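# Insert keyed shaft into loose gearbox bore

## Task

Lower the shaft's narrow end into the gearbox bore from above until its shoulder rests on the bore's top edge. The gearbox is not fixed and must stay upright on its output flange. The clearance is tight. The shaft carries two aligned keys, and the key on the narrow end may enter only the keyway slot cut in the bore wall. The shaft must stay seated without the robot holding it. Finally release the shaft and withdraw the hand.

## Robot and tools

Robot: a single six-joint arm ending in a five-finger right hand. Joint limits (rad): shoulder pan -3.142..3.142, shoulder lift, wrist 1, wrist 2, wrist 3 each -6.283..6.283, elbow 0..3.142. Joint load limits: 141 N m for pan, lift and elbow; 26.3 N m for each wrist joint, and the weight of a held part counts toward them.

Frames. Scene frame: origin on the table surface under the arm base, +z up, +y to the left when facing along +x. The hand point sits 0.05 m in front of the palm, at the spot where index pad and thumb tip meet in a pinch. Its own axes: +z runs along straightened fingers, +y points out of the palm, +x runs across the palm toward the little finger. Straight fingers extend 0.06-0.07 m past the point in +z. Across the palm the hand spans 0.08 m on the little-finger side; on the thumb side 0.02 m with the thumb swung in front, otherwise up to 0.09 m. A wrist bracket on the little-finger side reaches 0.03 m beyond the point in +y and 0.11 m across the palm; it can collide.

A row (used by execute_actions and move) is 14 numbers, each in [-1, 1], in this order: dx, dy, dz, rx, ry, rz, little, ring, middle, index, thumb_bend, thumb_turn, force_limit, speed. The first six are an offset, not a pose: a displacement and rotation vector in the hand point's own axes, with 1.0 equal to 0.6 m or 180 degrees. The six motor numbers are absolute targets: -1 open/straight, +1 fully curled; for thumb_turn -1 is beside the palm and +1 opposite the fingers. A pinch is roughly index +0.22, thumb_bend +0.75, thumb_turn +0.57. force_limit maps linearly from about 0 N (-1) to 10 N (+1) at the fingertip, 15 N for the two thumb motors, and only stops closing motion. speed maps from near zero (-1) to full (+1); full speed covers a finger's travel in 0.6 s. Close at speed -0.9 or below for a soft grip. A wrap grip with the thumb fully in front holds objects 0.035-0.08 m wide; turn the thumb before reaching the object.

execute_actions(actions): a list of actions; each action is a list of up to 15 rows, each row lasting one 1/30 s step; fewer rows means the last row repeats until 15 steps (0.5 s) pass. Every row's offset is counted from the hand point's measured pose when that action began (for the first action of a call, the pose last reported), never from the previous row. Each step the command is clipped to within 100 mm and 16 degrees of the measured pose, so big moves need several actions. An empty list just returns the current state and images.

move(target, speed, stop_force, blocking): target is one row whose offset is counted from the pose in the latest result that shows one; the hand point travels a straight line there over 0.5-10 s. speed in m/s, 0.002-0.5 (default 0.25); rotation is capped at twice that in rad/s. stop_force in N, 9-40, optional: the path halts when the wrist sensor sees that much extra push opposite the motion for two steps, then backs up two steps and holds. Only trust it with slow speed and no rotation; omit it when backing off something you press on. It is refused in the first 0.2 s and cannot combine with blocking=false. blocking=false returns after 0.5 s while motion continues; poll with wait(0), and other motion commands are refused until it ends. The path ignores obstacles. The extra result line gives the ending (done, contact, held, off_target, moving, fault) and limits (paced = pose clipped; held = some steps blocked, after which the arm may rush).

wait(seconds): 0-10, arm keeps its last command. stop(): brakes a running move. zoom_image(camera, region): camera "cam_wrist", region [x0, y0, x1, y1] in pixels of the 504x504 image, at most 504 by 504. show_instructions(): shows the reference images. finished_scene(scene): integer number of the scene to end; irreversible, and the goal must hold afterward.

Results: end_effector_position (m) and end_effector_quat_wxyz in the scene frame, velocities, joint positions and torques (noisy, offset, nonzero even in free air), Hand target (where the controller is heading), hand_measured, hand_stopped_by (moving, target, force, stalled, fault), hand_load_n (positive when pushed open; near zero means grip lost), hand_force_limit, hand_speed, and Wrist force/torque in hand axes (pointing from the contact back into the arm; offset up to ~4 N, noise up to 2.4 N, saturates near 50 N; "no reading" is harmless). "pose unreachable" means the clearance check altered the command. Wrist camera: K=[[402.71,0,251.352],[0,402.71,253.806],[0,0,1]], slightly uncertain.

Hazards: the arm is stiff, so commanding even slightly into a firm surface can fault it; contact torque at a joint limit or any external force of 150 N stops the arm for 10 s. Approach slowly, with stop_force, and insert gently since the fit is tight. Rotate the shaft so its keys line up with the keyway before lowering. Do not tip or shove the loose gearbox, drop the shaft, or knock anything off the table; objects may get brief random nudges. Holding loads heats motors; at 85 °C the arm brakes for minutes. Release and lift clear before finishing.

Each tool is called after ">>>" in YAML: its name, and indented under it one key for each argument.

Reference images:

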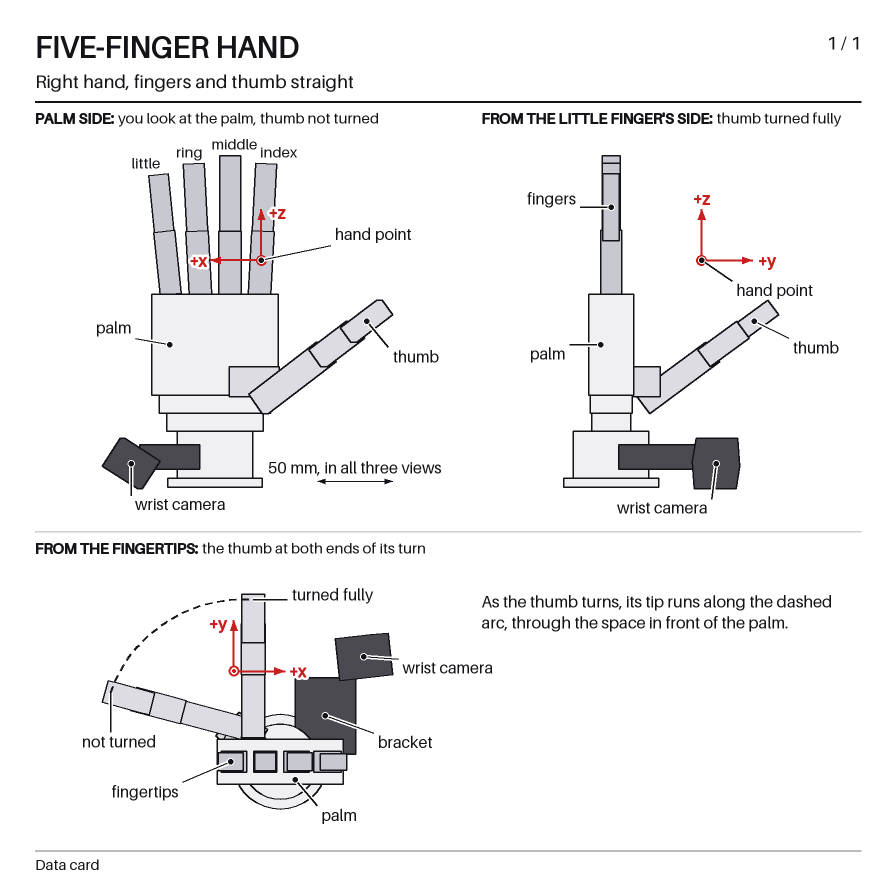

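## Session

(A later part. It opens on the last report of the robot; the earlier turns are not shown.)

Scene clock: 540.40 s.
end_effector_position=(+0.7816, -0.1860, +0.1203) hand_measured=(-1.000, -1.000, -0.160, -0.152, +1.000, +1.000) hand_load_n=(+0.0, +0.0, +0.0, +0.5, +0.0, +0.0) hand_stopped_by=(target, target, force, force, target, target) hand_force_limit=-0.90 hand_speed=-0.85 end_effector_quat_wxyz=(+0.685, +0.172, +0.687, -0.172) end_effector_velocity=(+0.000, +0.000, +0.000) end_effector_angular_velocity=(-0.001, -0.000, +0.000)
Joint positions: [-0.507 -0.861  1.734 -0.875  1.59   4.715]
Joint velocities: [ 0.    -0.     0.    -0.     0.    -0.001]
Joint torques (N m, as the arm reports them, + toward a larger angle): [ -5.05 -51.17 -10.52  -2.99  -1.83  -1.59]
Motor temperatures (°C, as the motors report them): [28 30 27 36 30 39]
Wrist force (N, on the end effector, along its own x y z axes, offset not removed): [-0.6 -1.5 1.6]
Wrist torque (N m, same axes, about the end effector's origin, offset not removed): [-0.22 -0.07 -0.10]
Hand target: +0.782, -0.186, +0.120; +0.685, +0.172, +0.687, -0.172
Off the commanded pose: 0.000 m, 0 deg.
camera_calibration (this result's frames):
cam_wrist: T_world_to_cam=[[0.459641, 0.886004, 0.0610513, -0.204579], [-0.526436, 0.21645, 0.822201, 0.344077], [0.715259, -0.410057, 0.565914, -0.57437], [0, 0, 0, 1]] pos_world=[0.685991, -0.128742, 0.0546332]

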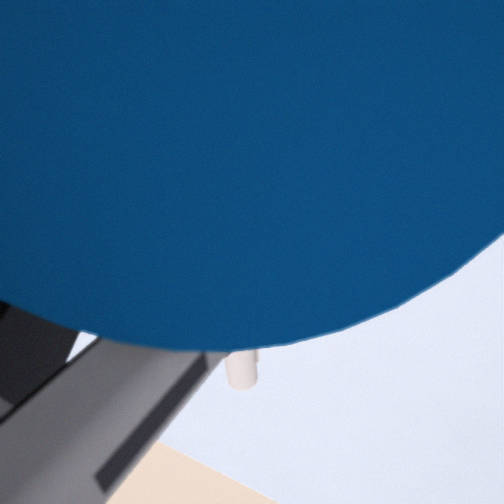

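>>> move:
  target: [0,0,0.004,0,0,0,-1,-1,-0.08,-0.08,1.0,1.0,-0.9,-0.85]
  speed: 0.006

>>> zoom_image:
  camera: "cam_wrist"
  region: [180, 300, 300, 420]

Scene clock: 543.33 s.
end_effector_position=(+0.7836, -0.1871, +0.1203) hand_measured=(-1.000, -1.000, -0.160, -0.152, +1.000, +1.000) hand_load_n=(+0.0, +0.0, +0.0, +0.0, +0.0, +0.0) hand_stopped_by=(target, target, force, force, target, target) hand_force_limit=-0.90 hand_speed=-0.85 end_effector_quat_wxyz=(+0.685, +0.172, +0.687, -0.172) end_effector_velocity=(+0.001, -0.001, -0.001) end_effector_angular_velocity=(+0.001, +0.000, -0.000)
Joint positions: [-0.507 -0.857  1.727 -0.871  1.59   4.715]
Joint velocities: [-0.     0.004 -0.005  0.002 -0.     0.001]
Joint torques (N m, as the arm reports them, + toward a larger angle): [ -5.81 -36.51 -25.41   0.31  -1.95  -1.67]
Motor temperatures (°C, as the motors report them): [28 30 27 36 30 39]
Wrist force (N, on the end effector, along its own x y z axes, offset not removed): [-0.5 -2.2 0.2]
Wrist torque (N m, same axes, about the end effector's origin, offset not removed): [-0.39 -0.14 -0.06]
Hand target: +0.784, -0.187, +0.120; +0.685, +0.172, +0.687, -0.172
Off the commanded pose: 0.000 m, 0 deg.
move: done
camera_calibration (this result's frames):
cam_wrist: T_world_to_cam=[[0.459639, 0.886005, 0.0610512, -0.20455], [-0.526439, 0.21645, 0.822199, 0.345356], [0.715258, -0.410055, 0.565917, -0.576226], [0, 0, 0, 1]] pos_world=[0.687978, -0.129804, 0.0546329]

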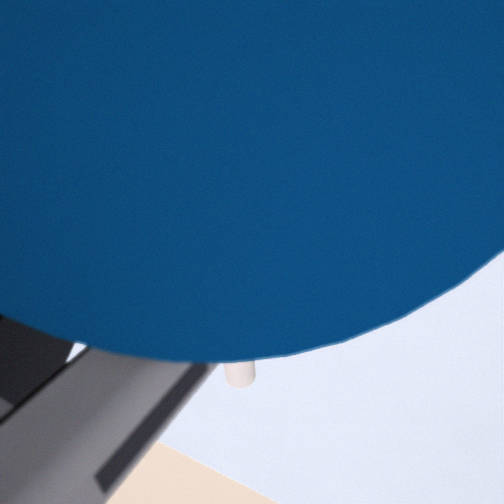

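Region (180, 300, 300, 420) of cam_wrist's 504x504 image, scaled by 4.200, with more detail than that image has.

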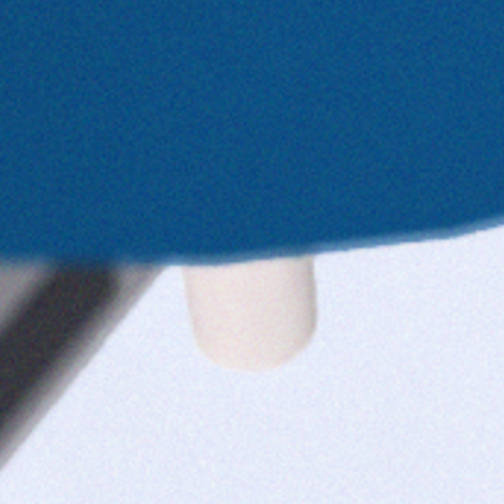

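>>> execute_actions:
  actions:
    - [[0,0,0,0,0,0,-1,-1,0.0,0.0,1.0,1.0,-0.6,-0.88]]
    - [[0,0,0,0,0,0,-1,-1,0.0,0.0,1.0,1.0,-0.6,-0.88]]

>>> zoom_image:
  camera: "cam_wrist"
  region: [180, 300, 300, 420]

Scene clock: 546.43 s.
end_effector_position=(+0.7836, -0.1871, +0.1203) hand_measured=(-1.000, -1.000, -0.136, -0.140, +0.998, +1.000) hand_load_n=(+0.0, +0.0, +3.5, +2.0, +2.0, +0.0) hand_stopped_by=(target, target, force, force, target, target) hand_force_limit=-0.60 hand_speed=-0.88 end_effector_quat_wxyz=(+0.685, +0.172, +0.687, -0.172) end_effector_velocity=(-0.000, -0.000, -0.000) end_effector_angular_velocity=(-0.000, +0.001, -0.001)
Joint positions: [-0.507 -0.857  1.727 -0.871  1.59   4.715]
Joint velocities: [-0.    -0.001  0.001 -0.     0.    -0.001]
Joint torques (N m, as the arm reports them, + toward a larger angle): [ -3.53 -50.84  -8.38  -2.55  -1.76  -1.71]
Motor temperatures (°C, as the motors report them): [28 30 27 36 30 39]
Wrist force (N, on the end effector, along its own x y z axes, offset not removed): [-1.7 -1.4 1.7]
Wrist torque (N m, same axes, about the end effector's origin, offset not removed): [-0.15 0.13 -0.21]
Hand target: +0.784, -0.187, +0.120; +0.685, +0.172, +0.687, -0.172
Off the commanded pose: 0.000 m, 0 deg.
camera_calibration (this result's frames):
cam_wrist: T_world_to_cam=[[0.459652, 0.885998, 0.061051, -0.20455], [-0.526421, 0.216449, 0.822211, 0.345348], [0.715263, -0.410069, 0.565899, -0.576252], [0, 0, 0, 1]] pos_world=[0.687992, -0.129823, 0.0546397]

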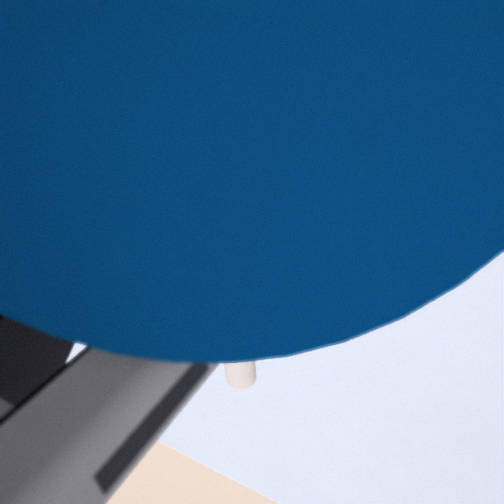

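Region (180, 300, 300, 420) of cam_wrist's 504x504 image, scaled by 4.200, with more detail than that image has.

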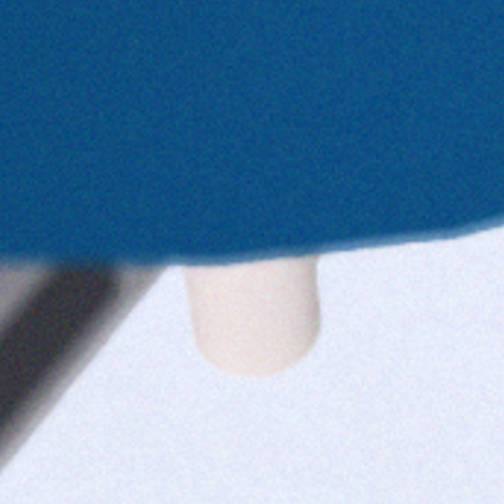

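>>> execute_actions:
  actions:
    - [[0,0,0,0,0,0,-1,-1,0.05,0.05,1.0,1.0,0.3,-0.9]]
    - [[0,0,0,0,0,0,-1,-1,0.05,0.05,1.0,1.0,0.3,-0.9]]

>>> zoom_image:
  camera: "cam_wrist"
  region: [180, 300, 300, 420]

Scene clock: 549.03 s.
end_effector_position=(+0.7836, -0.1871, +0.1203) hand_measured=(-1.000, -1.000, -0.122, -0.120, +0.998, +1.000) hand_load_n=(+0.0, +0.0, +7.0, +6.5, +4.5, -0.5) hand_stopped_by=(target, target, force, force, target, target) hand_force_limit=0.30 hand_speed=-0.90 end_effector_quat_wxyz=(+0.685, +0.172, +0.687, -0.172) end_effector_velocity=(+0.000, -0.000, +0.000) end_effector_angular_velocity=(-0.001, -0.000, -0.001)
Joint positions: [-0.507 -0.857  1.727 -0.871  1.59   4.715]
Joint velocities: [-0.    -0.    -0.001  0.     0.001 -0.001]
Joint torques (N m, as the arm reports them, + toward a larger angle): [ -3.07 -46.57 -16.43   0.03  -1.81  -1.58]
Motor temperatures (°C, as the motors report them): [28 30 27 36 30 39]
Wrist force (N, on the end effector, along its own x y z axes, offset not removed): [-3.9 -3.2 -0.2]
Wrist torque (N m, same axes, about the end effector's origin, offset not removed): [-0.23 0.17 -0.17]
Hand target: +0.784, -0.187, +0.120; +0.685, +0.172, +0.687, -0.172
Off the commanded pose: 0.000 m, 0 deg.
camera_calibration (this result's frames):
cam_wrist: T_world_to_cam=[[0.459653, 0.885997, 0.0610508, -0.20455], [-0.526403, 0.21644, 0.822225, 0.345334], [0.715276, -0.410076, 0.565879, -0.576256], [0, 0, 0, 1]] pos_world=[0.687989, -0.129822, 0.0546362]

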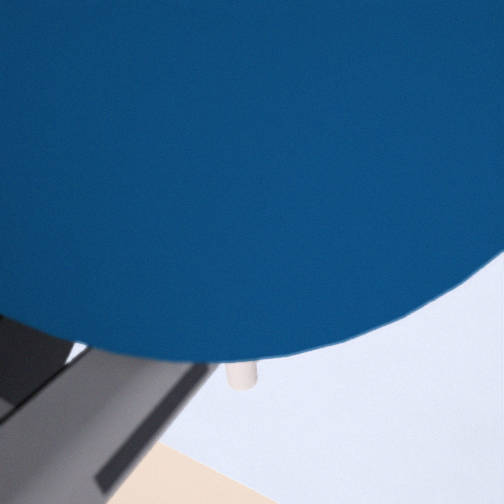

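Region (180, 300, 300, 420) of cam_wrist's 504x504 image, scaled by 4.200, with more detail than that image has.

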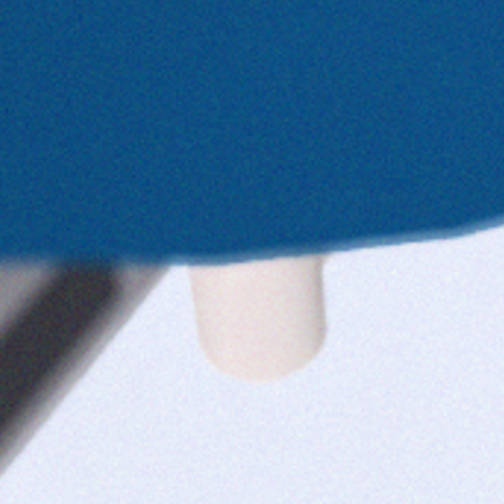

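>>> move:
  target: [-0.17,0,0,0,0,0,-1,-1,0.05,0.05,1.0,1.0,0.3,-0.9]
  speed: 0.04

Scene clock: 553.33 s.
end_effector_position=(+0.7836, -0.1870, +0.2220) hand_measured=(-1.000, -1.000, -0.122, -0.120, +0.996, +1.000) hand_load_n=(+0.0, +0.0, +7.0, +5.5, +5.5, -1.0) hand_stopped_by=(target, target, force, force, target, target) hand_force_limit=0.30 hand_speed=-0.90 end_effector_quat_wxyz=(+0.685, +0.172, +0.687, -0.172) end_effector_velocity=(+0.000, -0.000, +0.003) end_effector_angular_velocity=(-0.001, -0.001, +0.000)
Joint positions: [-0.508 -1.025  1.683 -0.66   1.59   4.715]
Joint velocities: [-0.    -0.004 -0.003  0.005 -0.    -0.001]
Joint torques (N m, as the arm reports them, + toward a larger angle): [ -5.34 -52.19 -30.73  -0.19  -1.92   1.95]
Motor temperatures (°C, as the motors report them): [28 30 27 36 30 39]
Wrist force (N, on the end effector, along its own x y z axes, offset not removed): [0.6 -2.0 1.4]
Wrist torque (N m, same axes, about the end effector's origin, offset not removed): [-0.32 0.09 -0.20]
Hand target: +0.784, -0.187, +0.222; +0.685, +0.172, +0.687, -0.172
Off the commanded pose: 0.000 m, 0 deg.
move: done
camera_calibration (this result's frames):
cam_wrist: T_world_to_cam=[[0.459652, 0.885997, 0.0610693, -0.210831], [-0.526429, 0.216436, 0.822209, 0.26183], [0.715257, -0.410078, 0.5659, -0.633787], [0, 0, 0, 1]] pos_world=[0.688065, -0.129776, 0.156256]

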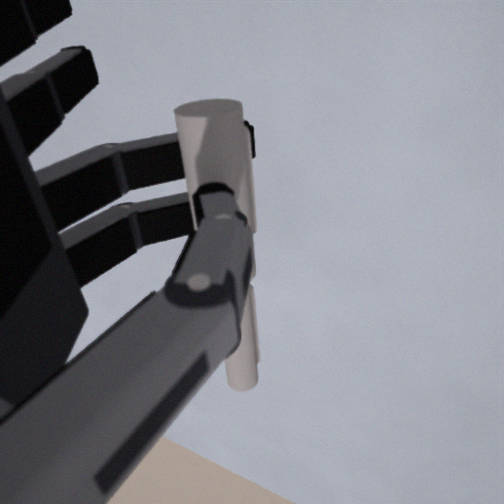

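>>> zoom_image:
  camera: "cam_wrist"
  region: [130, 80, 330, 410]

Region (130, 80, 330, 410) of cam_wrist's 504x504 image, scaled by 1.527, with more detail than that image has; it fills the left 305 columns of this view, and the rest is white.

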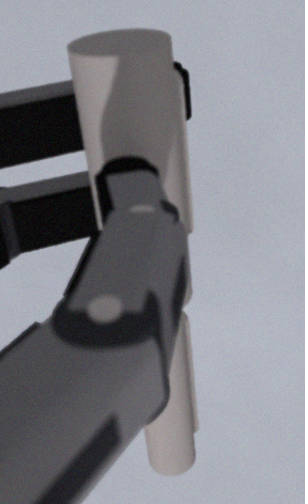

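>>> zoom_image:
  camera: "cam_wrist"
  region: [160, 90, 290, 250]

>>> zoom_image:
  camera: "cam_wrist"
  region: [190, 270, 300, 400]

Region (160, 90, 290, 250) of cam_wrist's 504x504 image, scaled by 3.150, with more detail than that image has; it fills the left 410 columns of this view, and the rest is white.

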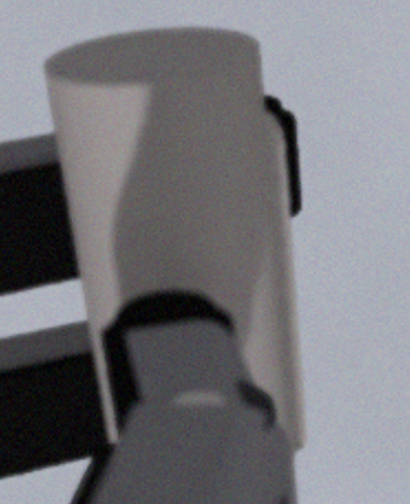

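Region (190, 270, 300, 400) of cam_wrist's 504x504 image, scaled by 3.877, with more detail than that image has; it fills the left 426 columns of this view, and the rest is white.

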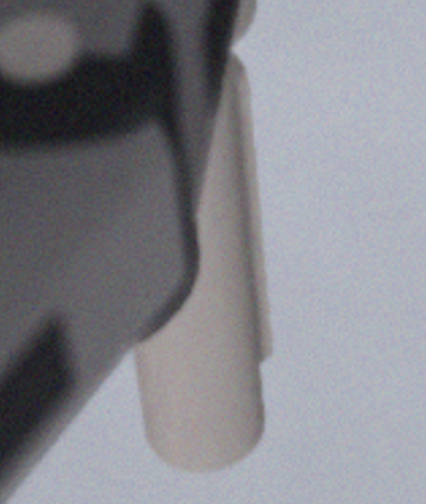

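>>> move:
  target: [-0.05,0,-0.25,0,0.5,0,-1,-1,0.05,0.05,1.0,1.0,0.3,-0.9]
  speed: 0.25

Scene clock: 581.67 s.
end_effector_position=(+0.6513, -0.1163, +0.2528) hand_measured=(-1.000, -1.000, -0.122, -0.120, +0.996, +1.000) hand_load_n=(+0.0, +0.0, +7.0, +7.0, +5.5, +0.0) hand_stopped_by=(target, target, force, force, target, target) hand_force_limit=0.30 hand_speed=-0.90 end_effector_quat_wxyz=(-0.000, +0.243, +0.970, +0.000) end_effector_velocity=(-0.001, +0.001, +0.001) end_effector_angular_velocity=(+0.007, +0.015, -0.000)
Joint positions: [-0.511 -0.758  0.647  1.678  1.568  4.729]
Joint velocities: [ 0.001  0.013 -0.022  0.025  0.001  0.001]
Joint torques (N m, as the arm reports them, + toward a larger angle): [  9.68 -46.67 -27.37   4.75   1.82  -2.08]
Motor temperatures (°C, as the motors report them): [28 30 27 36 30 39]
Wrist force (N, on the end effector, along its own x y z axes, offset not removed): [-2.4 -0.7 2.5]
Wrist torque (N m, same axes, about the end effector's origin, offset not removed): [-0.09 0.29 -0.21]
Hand target: +0.651, -0.116, +0.253; -0.001, +0.243, +0.970, +0.000
Off the commanded pose: 0.000 m, 0 deg.
move: done
camera_calibration (this result's frames):
cam_wrist: T_world_to_cam=[[0.524931, 0.851065, 0.0116861, -0.248628], [0.697063, -0.437741, 0.567878, -0.657155], [0.488417, -0.289951, -0.823029, -0.0147794], [0, 0, 0, 1]] pos_world=[0.595809, -0.080351, 0.363926]

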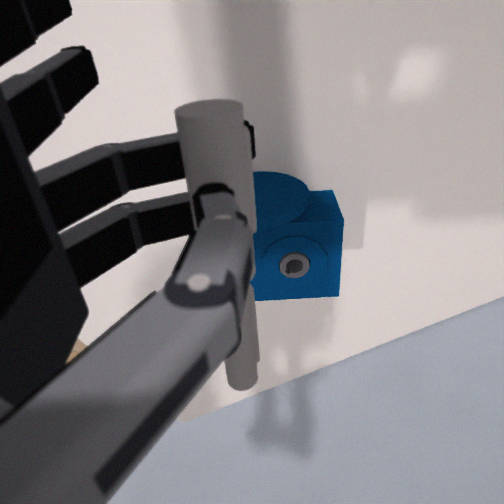

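>>> zoom_image:
  camera: "cam_wrist"
  region: [250, 220, 350, 310]

Region (250, 220, 350, 310) of cam_wrist's 504x504 image, scaled by 5.040, with more detail than that image has; it fills the top 454 rows of this view, and the rest is white.

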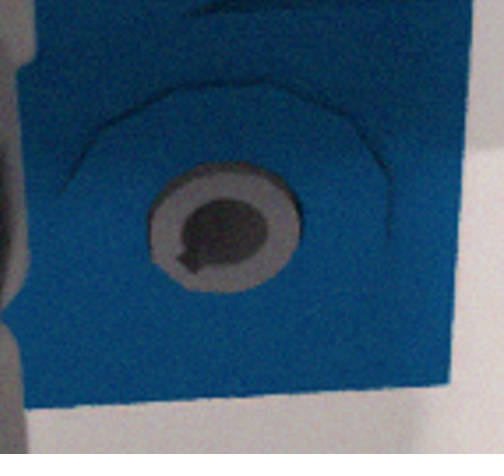

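>>> move:
  target: [0.103,-0.2,0,0,0,-0.978,-1,-1,0.05,0.05,1.0,1.0,0.3,-0.9]
  speed: 0.3

Scene clock: 595.20 s.
end_effector_position=(+0.5403, -0.1929, +0.2529) hand_measured=(-1.000, -1.000, -0.122, -0.120, +0.996, +1.000) hand_load_n=(+0.0, +0.0, +7.0, +7.0, +5.5, +0.0) hand_stopped_by=(target, target, force, force, target, target) hand_force_limit=0.30 hand_speed=-0.90 end_effector_quat_wxyz=(+0.000, +0.961, -0.277, -0.001) end_effector_velocity=(-0.001, -0.000, +0.001) end_effector_angular_velocity=(-0.001, -0.008, +0.013)
Joint positions: [-0.514 -0.743  0.62   1.691  1.569  1.655]
Joint velocities: [-0.001 -0.012  0.016 -0.011 -0.003 -0.014]
Joint torques (N m, as the arm reports them, + toward a larger angle): [ -6.47 -60.7  -11.03   0.89  -1.84  -2.29]
Motor temperatures (°C, as the motors report them): [28 30 27 36 30 39]
Wrist force (N, on the end effector, along its own x y z axes, offset not removed): [-0.5 -1.4 2.0]
Wrist torque (N m, same axes, about the end effector's origin, offset not removed): [-0.12 0.00 -0.01]
Hand target: +0.540, -0.193, +0.253; -0.000, +0.961, -0.277, -0.000
Off the commanded pose: 0.000 m, 0 deg.
elbow stopped short: the move would have taken joint 3 (elbow) straighter than the controller allows; a more bent joint 3 avoids this.
move: done
camera_calibration (this result's frames):
cam_wrist: T_world_to_cam=[[-0.58374, -0.811842, 0.012653, 0.152768], [-0.662943, 0.485559, 0.569859, 0.299073], [-0.468779, 0.324261, -0.821645, 0.652622], [0, 0, 0, 1]] pos_world=[0.593381, -0.232814, 0.363861]

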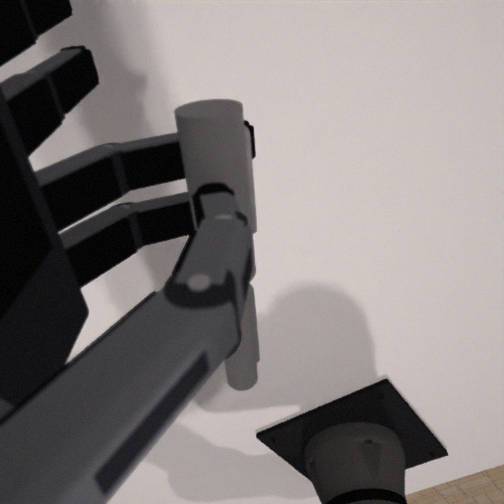

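>>> move:
  target: [0.305,-0.265,0.0715,0,0.5,0,-1,-1,0.05,0.05,1.0,1.0,0.3,-0.9]
  speed: 0.25

Scene clock: 604.80 s.
end_effector_position=(+0.7796, -0.1561, +0.2092) hand_measured=(-1.000, -1.000, -0.122, -0.120, +0.996, +1.000) hand_load_n=(+0.0, +0.0, +6.5, +6.5, +5.5, +0.0) hand_stopped_by=(target, target, force, force, target, target) hand_force_limit=0.30 hand_speed=-0.90 end_effector_quat_wxyz=(+0.196, +0.681, -0.196, +0.678) end_effector_velocity=(+0.003, +0.000, +0.000) end_effector_angular_velocity=(-0.010, -0.013, +0.004)
Joint positions: [-0.214 -0.981  1.46  -0.479  1.955  1.572]
Joint velocities: [ 0.     0.005  0.004 -0.027 -0.003 -0.008]
Joint torques (N m, as the arm reports them, + toward a larger angle): [  8.38 -37.94 -12.44  -4.43  -2.26  -2.12]
Motor temperatures (°C, as the motors report them): [28 30 27 36 30 39]
Wrist force (N, on the end effector, along its own x y z axes, offset not removed): [-3.2 -1.8 -0.3]
Wrist torque (N m, same axes, about the end effector's origin, offset not removed): [-0.16 0.02 -0.05]
Hand target: +0.780, -0.156, +0.209; +0.196, +0.680, -0.196, +0.679
Off the commanded pose: 0.000 m, 0 deg.
move: done
camera_calibration (this result's frames):
cam_wrist: T_world_to_cam=[[-0.541748, -0.83839, -0.0600951, 0.301236], [-0.453578, 0.351785, -0.818849, 0.571129], [0.707656, -0.416352, -0.570854, -0.36826], [0, 0, 0, 1]] pos_world=[0.682847, -0.101688, 0.275549]

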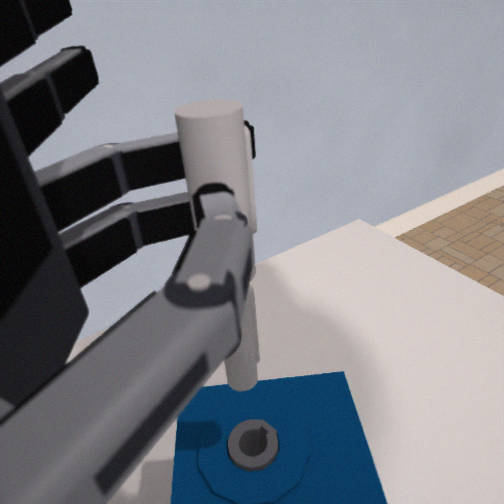

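>>> zoom_image:
  camera: "cam_wrist"
  region: [190, 340, 320, 490]

Region (190, 340, 320, 490) of cam_wrist's 504x504 image, scaled by 3.360, with more detail than that image has; it fills the left 437 columns of this view, and the rest is white.

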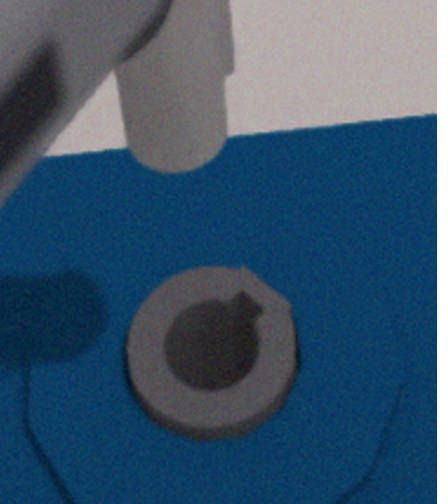

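>>> move:
  target: [-0.042,0.0052,-0.0113,0,0,0,-1,-1,0.05,0.05,1.0,1.0,0.3,-0.9]
  speed: 0.04

>>> zoom_image:
  camera: "cam_wrist"
  region: [190, 340, 320, 470]

Scene clock: 618.77 s.
end_effector_position=(+0.7722, -0.1552, +0.1843) hand_measured=(-1.000, -1.000, -0.122, -0.120, +0.996, +1.000) hand_load_n=(+0.0, +0.0, +6.5, +6.5, +5.5, +0.0) hand_stopped_by=(target, target, force, force, target, target) hand_force_limit=0.30 hand_speed=-0.90 end_effector_quat_wxyz=(+0.196, +0.681, -0.196, +0.678) end_effector_velocity=(-0.001, +0.000, -0.002) end_effector_angular_velocity=(+0.000, -0.000, +0.001)
Joint positions: [-0.214 -0.968  1.51  -0.543  1.954  1.572]
Joint velocities: [-0.     0.001  0.005 -0.006 -0.001  0.   ]
Joint torques (N m, as the arm reports them, + toward a larger angle): [ -6.07 -37.95 -11.46  -3.91  -1.89   2.02]
Motor temperatures (°C, as the motors report them): [28 30 27 36 30 39]
Wrist force (N, on the end effector, along its own x y z axes, offset not removed): [-4.0 -1.6 1.1]
Wrist torque (N m, same axes, about the end effector's origin, offset not removed): [-0.23 0.14 -0.14]
Hand target: +0.772, -0.155, +0.184; +0.196, +0.681, -0.196, +0.678
Off the commanded pose: 0.000 m, 0 deg.
move: done
camera_calibration (this result's frames):
cam_wrist: T_world_to_cam=[[-0.541758, -0.838382, -0.060118, 0.29657], [-0.453576, 0.351815, -0.818837, 0.54705], [0.707649, -0.416344, -0.570869, -0.376861], [0, 0, 0, 1]] pos_world=[0.675483, -0.100725, 0.250637]

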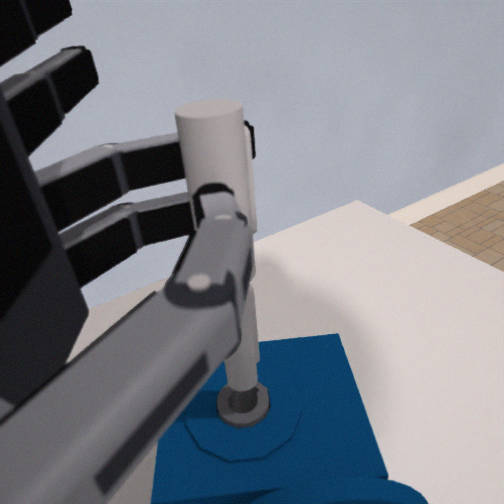

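Region (190, 340, 320, 470) of cam_wrist's 504x504 image, scaled by 3.877, with more detail than that image has.

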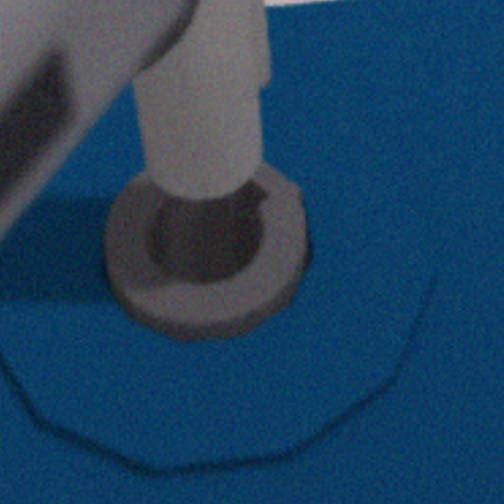

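>>> move:
  target: [-0.0167,-0.001,0,0,0,0,-1,-1,0.05,0.05,1.0,1.0,0.3,-0.9]
  speed: 0.02

>>> zoom_image:
  camera: "cam_wrist"
  region: [200, 340, 290, 430]

Scene clock: 623.43 s.
end_effector_position=(+0.7725, -0.1547, +0.1746) hand_measured=(-1.000, -1.000, -0.122, -0.120, +0.996, +1.000) hand_load_n=(+0.0, +0.0, +6.5, +6.5, +5.5, +0.0) hand_stopped_by=(target, target, force, force, target, target) hand_force_limit=0.30 hand_speed=-0.90 end_effector_quat_wxyz=(+0.196, +0.681, -0.196, +0.678) end_effector_velocity=(-0.000, +0.000, -0.004) end_effector_angular_velocity=(+0.001, +0.001, -0.000)
Joint positions: [-0.214 -0.955  1.517 -0.562  1.955  1.572]
Joint velocities: [ 0.     0.005  0.003 -0.007  0.001  0.001]
Joint torques (N m, as the arm reports them, + toward a larger angle): [  9.44 -40.3  -13.98  -3.85   1.86   0.64]
Motor temperatures (°C, as the motors report them): [28 30 27 36 30 39]
Wrist force (N, on the end effector, along its own x y z axes, offset not removed): [-3.2 -2.1 1.4]
Wrist torque (N m, same axes, about the end effector's origin, offset not removed): [-0.30 0.06 -0.06]
Hand target: +0.773, -0.155, +0.174; +0.196, +0.681, -0.196, +0.678
Off the commanded pose: 0.000 m, 0 deg.
move: done
camera_calibration (this result's frames):
cam_wrist: T_world_to_cam=[[-0.541764, -0.83838, -0.0600839, 0.296551], [-0.453603, 0.351802, -0.818828, 0.539103], [0.707627, -0.416357, -0.570886, -0.382367], [0, 0, 0, 1]] pos_world=[0.675773, -0.100236, 0.240963]

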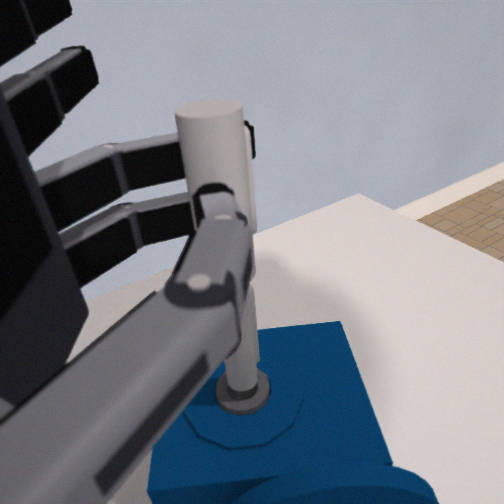

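Region (200, 340, 290, 430) of cam_wrist's 504x504 image, scaled by 5.600, with more detail than that image has.

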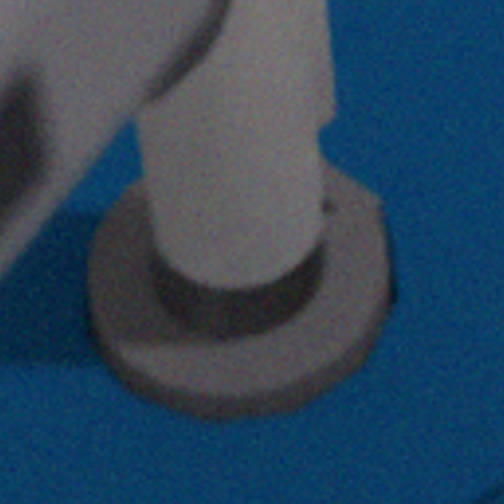

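>>> move:
  target: [-0.005,0.0003,0.001,0.0278,0,0,-1,-1,0.05,0.05,1.0,1.0,0.3,-0.9]
  speed: 0.03

>>> zoom_image:
  camera: "cam_wrist"
  region: [200, 340, 290, 430]

Scene clock: 638.57 s.
end_effector_position=(+0.7729, -0.1551, +0.1716) hand_measured=(-1.000, -1.000, -0.122, -0.120, +0.996, +1.000) hand_load_n=(+0.0, +0.0, +6.5, +6.0, +5.5, +0.0) hand_stopped_by=(target, target, force, force, target, target) hand_force_limit=0.30 hand_speed=-0.90 end_effector_quat_wxyz=(+0.167, +0.688, -0.167, +0.686) end_effector_velocity=(+0.000, -0.000, +0.000) end_effector_angular_velocity=(-0.000, -0.000, +0.016)
Joint positions: [-0.247 -0.982  1.573 -0.591  1.836  1.573]
Joint velocities: [-0.006 -0.005  0.009 -0.004 -0.022 -0.   ]
Joint torques (N m, as the arm reports them, + toward a larger angle): [ -5.46 -52.84 -11.48  -3.77  -1.68   2.26]
Motor temperatures (°C, as the motors report them): [28 30 27 36 30 39]
Wrist force (N, on the end effector, along its own x y z axes, offset not removed): [-4.0 -1.2 0.4]
Wrist torque (N m, same axes, about the end effector's origin, offset not removed): [-0.12 0.15 -0.15]
Hand target: +0.773, -0.155, +0.172; +0.166, +0.689, -0.166, +0.686
Off the commanded pose: 0.000 m, 0 deg.
move: done
camera_calibration (this result's frames):
cam_wrist: T_world_to_cam=[[-0.468194, -0.881555, -0.0604562, 0.232731], [-0.481989, 0.31213, -0.818695, 0.552739], [0.740595, -0.354169, -0.571037, -0.400331], [0, 0, 0, 1]] pos_world=[0.67186, -0.109146, 0.237991]

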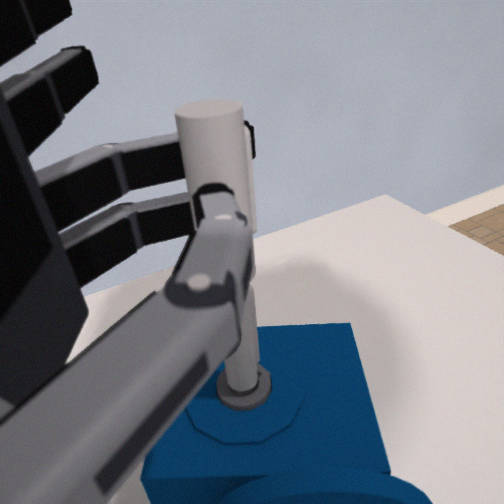

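Region (200, 340, 290, 430) of cam_wrist's 504x504 image, scaled by 5.600, with more detail than that image has.

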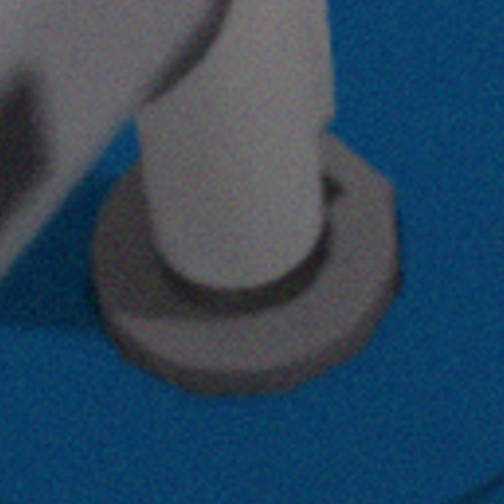

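>>> move:
  target: [-0.003,0.001,0,0,0,0,-1,-1,0.05,0.05,1.0,1.0,0.3,-0.9]
  speed: 0.01

>>> zoom_image:
  camera: "cam_wrist"
  region: [200, 340, 290, 430]

Scene clock: 642.47 s.
end_effector_position=(+0.7726, -0.1556, +0.1699) hand_measured=(-1.000, -1.000, -0.122, -0.120, +0.996, +1.000) hand_load_n=(+0.0, +0.0, +6.5, +6.0, +5.5, +0.0) hand_stopped_by=(target, target, force, force, target, target) hand_force_limit=0.30 hand_speed=-0.90 end_effector_quat_wxyz=(+0.167, +0.688, -0.167, +0.686) end_effector_velocity=(-0.000, -0.000, -0.001) end_effector_angular_velocity=(+0.001, -0.000, -0.001)
Joint positions: [-0.248 -0.98   1.575 -0.595  1.835  1.573]
Joint velocities: [-0.     0.002  0.    -0.002  0.001  0.001]
Joint torques (N m, as the arm reports them, + toward a larger angle): [ -5.94 -37.57 -11.53  -3.9    1.87   0.37]
Motor temperatures (°C, as the motors report them): [28 30 27 36 30 39]
Wrist force (N, on the end effector, along its own x y z axes, offset not removed): [-3.8 -1.4 0.0]
Wrist torque (N m, same axes, about the end effector's origin, offset not removed): [-0.18 0.06 -0.06]
Hand target: +0.773, -0.156, +0.170; +0.167, +0.688, -0.167, +0.686
Off the commanded pose: 0.000 m, 0 deg.
move: done
camera_calibration (this result's frames):
cam_wrist: T_world_to_cam=[[-0.468097, -0.881606, -0.0604556, 0.231981], [-0.482024, 0.312077, -0.818694, 0.551403], [0.740633, -0.354088, -0.571038, -0.401298], [0, 0, 0, 1]] pos_world=[0.671594, -0.109659, 0.236299]

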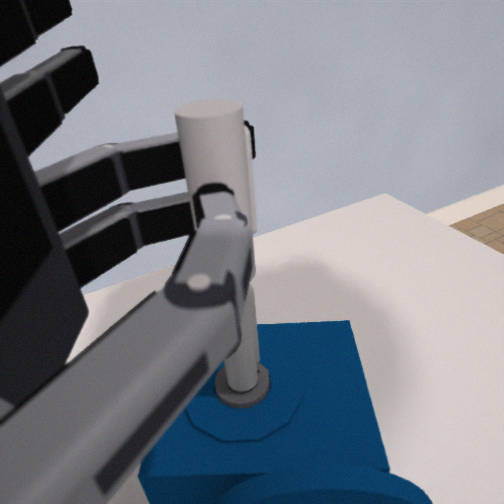

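Region (200, 340, 290, 430) of cam_wrist's 504x504 image, scaled by 5.600, with more detail than that image has.

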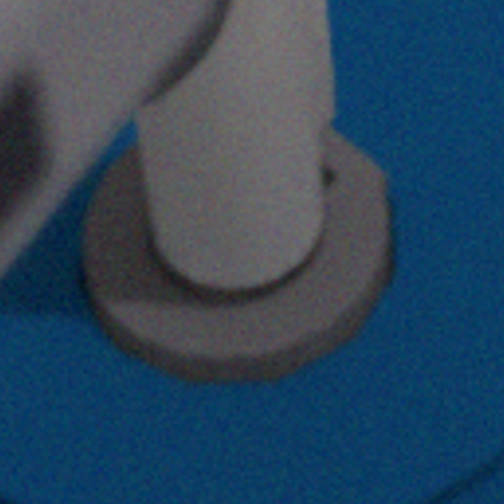

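>>> move:
  target: [-0.0035,0,0,0,0,0,-1,-1,0.05,0.05,1.0,1.0,0.3,-0.9]
  speed: 0.004

>>> zoom_image:
  camera: "cam_wrist"
  region: [200, 340, 290, 430]

Scene clock: 646.03 s.
end_effector_position=(+0.7726, -0.1556, +0.1679) hand_measured=(-1.000, -1.000, -0.122, -0.120, +0.996, +1.000) hand_load_n=(+0.0, +0.0, +6.5, +6.5, +5.5, +0.0) hand_stopped_by=(target, target, force, force, target, target) hand_force_limit=0.30 hand_speed=-0.90 end_effector_quat_wxyz=(+0.167, +0.688, -0.167, +0.686) end_effector_velocity=(+0.000, -0.000, -0.001) end_effector_angular_velocity=(-0.000, -0.000, -0.001)
Joint positions: [-0.248 -0.978  1.577 -0.6    1.835  1.573]
Joint velocities: [-0.     0.002  0.    -0.002  0.001 -0.   ]
Joint torques (N m, as the arm reports them, + toward a larger angle): [ -3.15 -37.77 -10.62  -3.93  -0.52   2.21]
Motor temperatures (°C, as the motors report them): [28 30 27 36 30 39]
Wrist force (N, on the end effector, along its own x y z axes, offset not removed): [-2.8 -1.2 0.4]
Wrist torque (N m, same axes, about the end effector's origin, offset not removed): [-0.13 0.10 -0.06]
Hand target: +0.773, -0.156, +0.168; +0.167, +0.688, -0.167, +0.686
Off the commanded pose: 0.000 m, 0 deg.
move: done
camera_calibration (this result's frames):
cam_wrist: T_world_to_cam=[[-0.468191, -0.881556, -0.0604671, 0.231908], [-0.481956, 0.312122, -0.818718, 0.549757], [0.740618, -0.354174, -0.571004, -0.402431], [0, 0, 0, 1]] pos_world=[0.671583, -0.109682, 0.234329]

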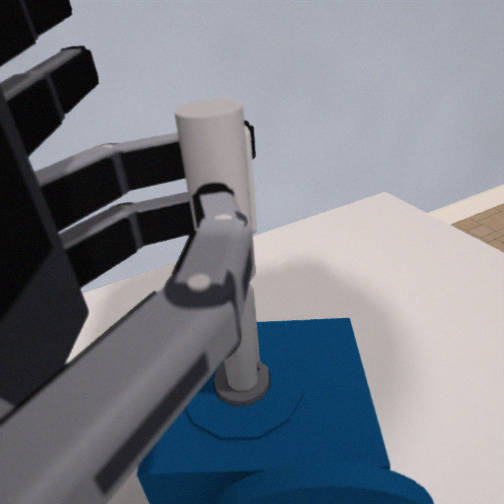

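Region (200, 340, 290, 430) of cam_wrist's 504x504 image, scaled by 5.600, with more detail than that image has.

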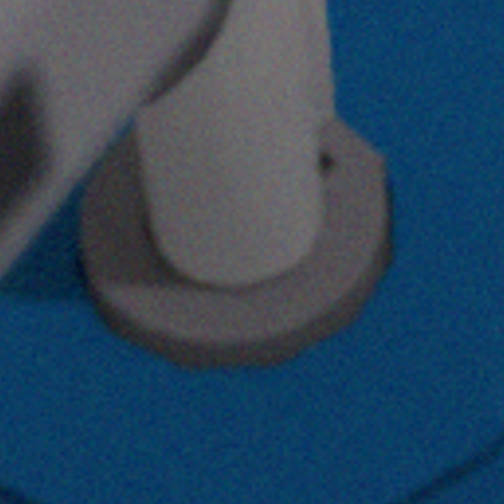

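>>> move:
  target: [-0.001,0,0.0012,0,0,0,-1,-1,0.05,0.05,1.0,1.0,0.3,-0.9]
  speed: 0.004

>>> zoom_image:
  camera: "cam_wrist"
  region: [200, 340, 290, 430]

Scene clock: 653.43 s.
end_effector_position=(+0.7732, -0.1559, +0.1673) hand_measured=(-1.000, -1.000, -0.122, -0.120, +0.996, +1.000) hand_load_n=(+0.0, +0.0, +6.5, +6.5, +5.5, +0.0) hand_stopped_by=(target, target, force, force, target, target) hand_force_limit=0.30 hand_speed=-0.90 end_effector_quat_wxyz=(+0.167, +0.688, -0.167, +0.686) end_effector_velocity=(+0.000, -0.000, +0.001) end_effector_angular_velocity=(-0.003, +0.000, -0.000)
Joint positions: [-0.248 -0.976  1.575 -0.6    1.835  1.573]
Joint velocities: [-0.    -0.001 -0.002  0.001  0.    -0.003]
Joint torques (N m, as the arm reports them, + toward a larger angle): [ -6.14 -38.4  -29.62  -3.83  -1.82   2.18]
Motor temperatures (°C, as the motors report them): [28 30 27 36 30 39]
Wrist force (N, on the end effector, along its own x y z axes, offset not removed): [-3.3 -2.7 0.0]
Wrist torque (N m, same axes, about the end effector's origin, offset not removed): [-0.20 0.09 -0.15]
Hand target: +0.773, -0.156, +0.167; +0.167, +0.688, -0.167, +0.686
Off the commanded pose: 0.000 m, 0 deg.
move: done
camera_calibration (this result's frames):
cam_wrist: T_world_to_cam=[[-0.468173, -0.881566, -0.0604548, 0.231873], [-0.482006, 0.312121, -0.818688, 0.54968], [0.740597, -0.354148, -0.571047, -0.403285], [0, 0, 0, 1]] pos_world=[0.672177, -0.109977, 0.23374]

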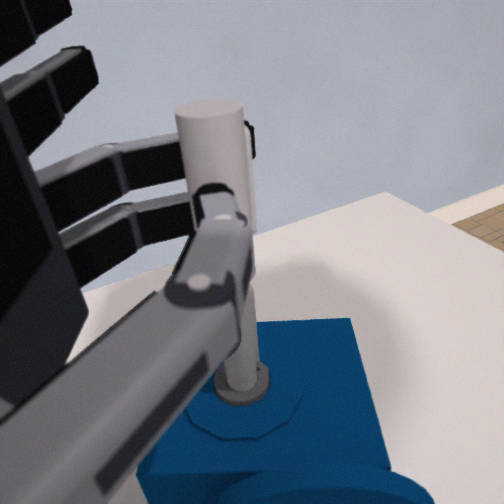

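Region (200, 340, 290, 430) of cam_wrist's 504x504 image, scaled by 5.600, with more detail than that image has.

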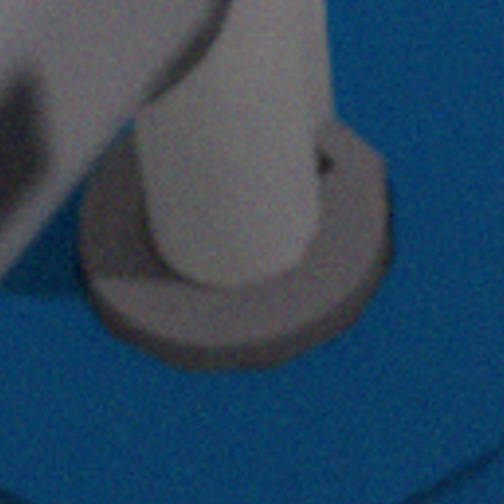

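>>> move:
  target: [-0.0017,0,0,0,0,0,-1,-1,0.05,0.05,1.0,1.0,0.3,-0.9]
  speed: 0.004

>>> zoom_image:
  camera: "cam_wrist"
  region: [200, 340, 290, 430]

Scene clock: 658.13 s.
end_effector_position=(+0.7732, -0.1560, +0.1664) hand_measured=(-1.000, -1.000, -0.122, -0.120, +0.996, +1.000) hand_load_n=(+0.0, +0.0, +6.0, +7.0, +5.5, +0.5) hand_stopped_by=(target, target, force, force, target, target) hand_force_limit=0.30 hand_speed=-0.90 end_effector_quat_wxyz=(+0.167, +0.688, -0.167, +0.686) end_effector_velocity=(+0.000, +0.000, -0.000) end_effector_angular_velocity=(+0.000, -0.001, +0.000)
Joint positions: [-0.248 -0.974  1.576 -0.602  1.835  1.573]
Joint velocities: [ 0.     0.001  0.001 -0.003  0.     0.001]
Joint torques (N m, as the arm reports them, + toward a larger angle): [  0.59 -36.99 -11.69  -3.64  -1.54   1.82]
Motor temperatures (°C, as the motors report them): [28 30 27 36 30 39]
Wrist force (N, on the end effector, along its own x y z axes, offset not removed): [-2.2 -2.4 0.5]
Wrist torque (N m, same axes, about the end effector's origin, offset not removed): [-0.21 0.00 -0.02]
Hand target: +0.773, -0.156, +0.166; +0.167, +0.688, -0.167, +0.686
Off the commanded pose: 0.000 m, 0 deg.
move: done
camera_calibration (this result's frames):
cam_wrist: T_world_to_cam=[[-0.468193, -0.881555, -0.0604617, 0.231811], [-0.481977, 0.312129, -0.818702, 0.548903], [0.740603, -0.35417, -0.571026, -0.403852], [0, 0, 0, 1]] pos_world=[0.672185, -0.110006, 0.232794]

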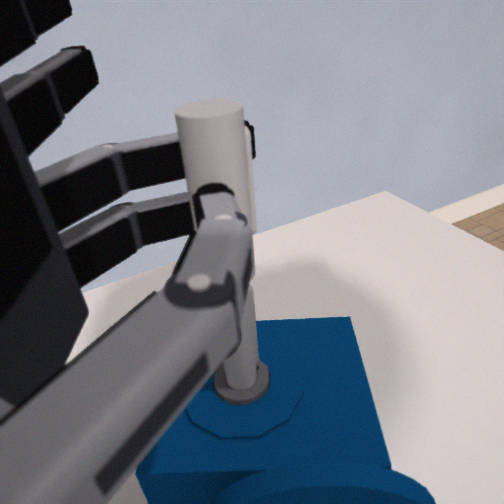

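Region (200, 340, 290, 430) of cam_wrist's 504x504 image, scaled by 5.600, with more detail than that image has.

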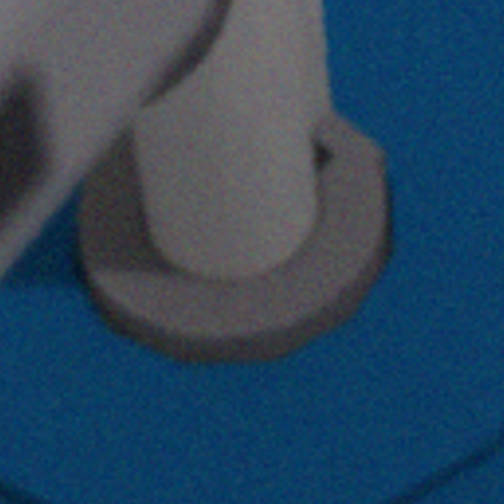

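>>> move:
  target: [-0.0017,-0.0006,0.0005,0,0,0,-1,-1,0.05,0.05,1.0,1.0,0.3,-0.9]
  speed: 0.004

>>> zoom_image:
  camera: "cam_wrist"
  region: [200, 340, 290, 430]

Scene clock: 661.47 s.
end_effector_position=(+0.7736, -0.1558, +0.1654) hand_measured=(-1.000, -1.000, -0.122, -0.120, +0.996, +1.000) hand_load_n=(+0.0, +0.0, +6.5, +6.5, +5.5, +0.0) hand_stopped_by=(target, target, force, force, target, target) hand_force_limit=0.30 hand_speed=-0.90 end_effector_quat_wxyz=(+0.167, +0.688, -0.167, +0.686) end_effector_velocity=(+0.000, +0.000, -0.001) end_effector_angular_velocity=(+0.000, +0.000, +0.000)
Joint positions: [-0.248 -0.972  1.575 -0.603  1.835  1.573]
Joint velocities: [ 0.001  0.001  0.    -0.001  0.     0.   ]
Joint torques (N m, as the arm reports them, + toward a larger angle): [  9.98 -38.58 -30.85  -3.85   1.96   1.95]
Motor temperatures (°C, as the motors report them): [28 30 27 36 30 39]
Wrist force (N, on the end effector, along its own x y z axes, offset not removed): [-2.9 -2.6 0.2]
Wrist torque (N m, same axes, about the end effector's origin, offset not removed): [-0.33 -0.06 -0.08]
Hand target: +0.774, -0.156, +0.165; +0.167, +0.688, -0.167, +0.686
Off the commanded pose: 0.000 m, 0 deg.
move: done
camera_calibration (this result's frames):
cam_wrist: T_world_to_cam=[[-0.468195, -0.881555, -0.0604483, 0.232087], [-0.482018, 0.312137, -0.818675, 0.548256], [0.740575, -0.354163, -0.571067, -0.404611], [0, 0, 0, 1]] pos_world=[0.672577, -0.109831, 0.231813]

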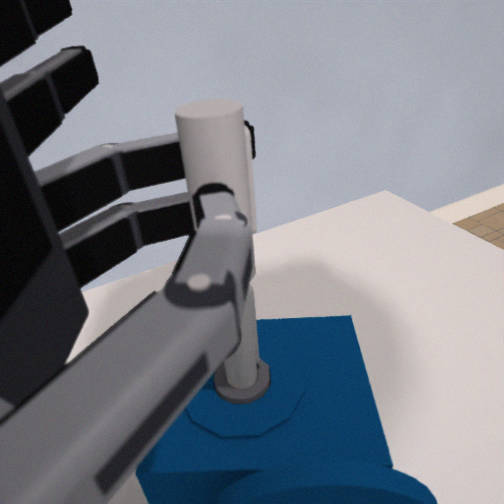

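Region (200, 340, 290, 430) of cam_wrist's 504x504 image, scaled by 5.600, with more detail than that image has.

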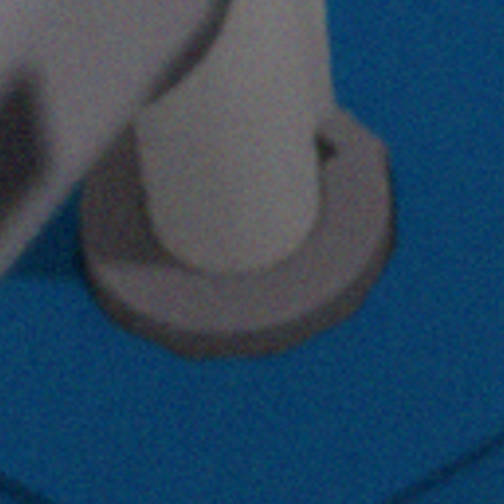

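>>> zoom_image:
  camera: "cam_wrist"
  region: [240, 345, 275, 380]

Region (240, 345, 275, 380) of cam_wrist's 504x504 image, scaled by 14.400, with more detail than that image has.

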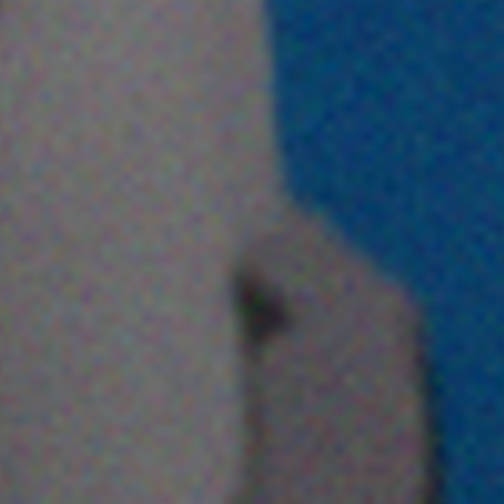

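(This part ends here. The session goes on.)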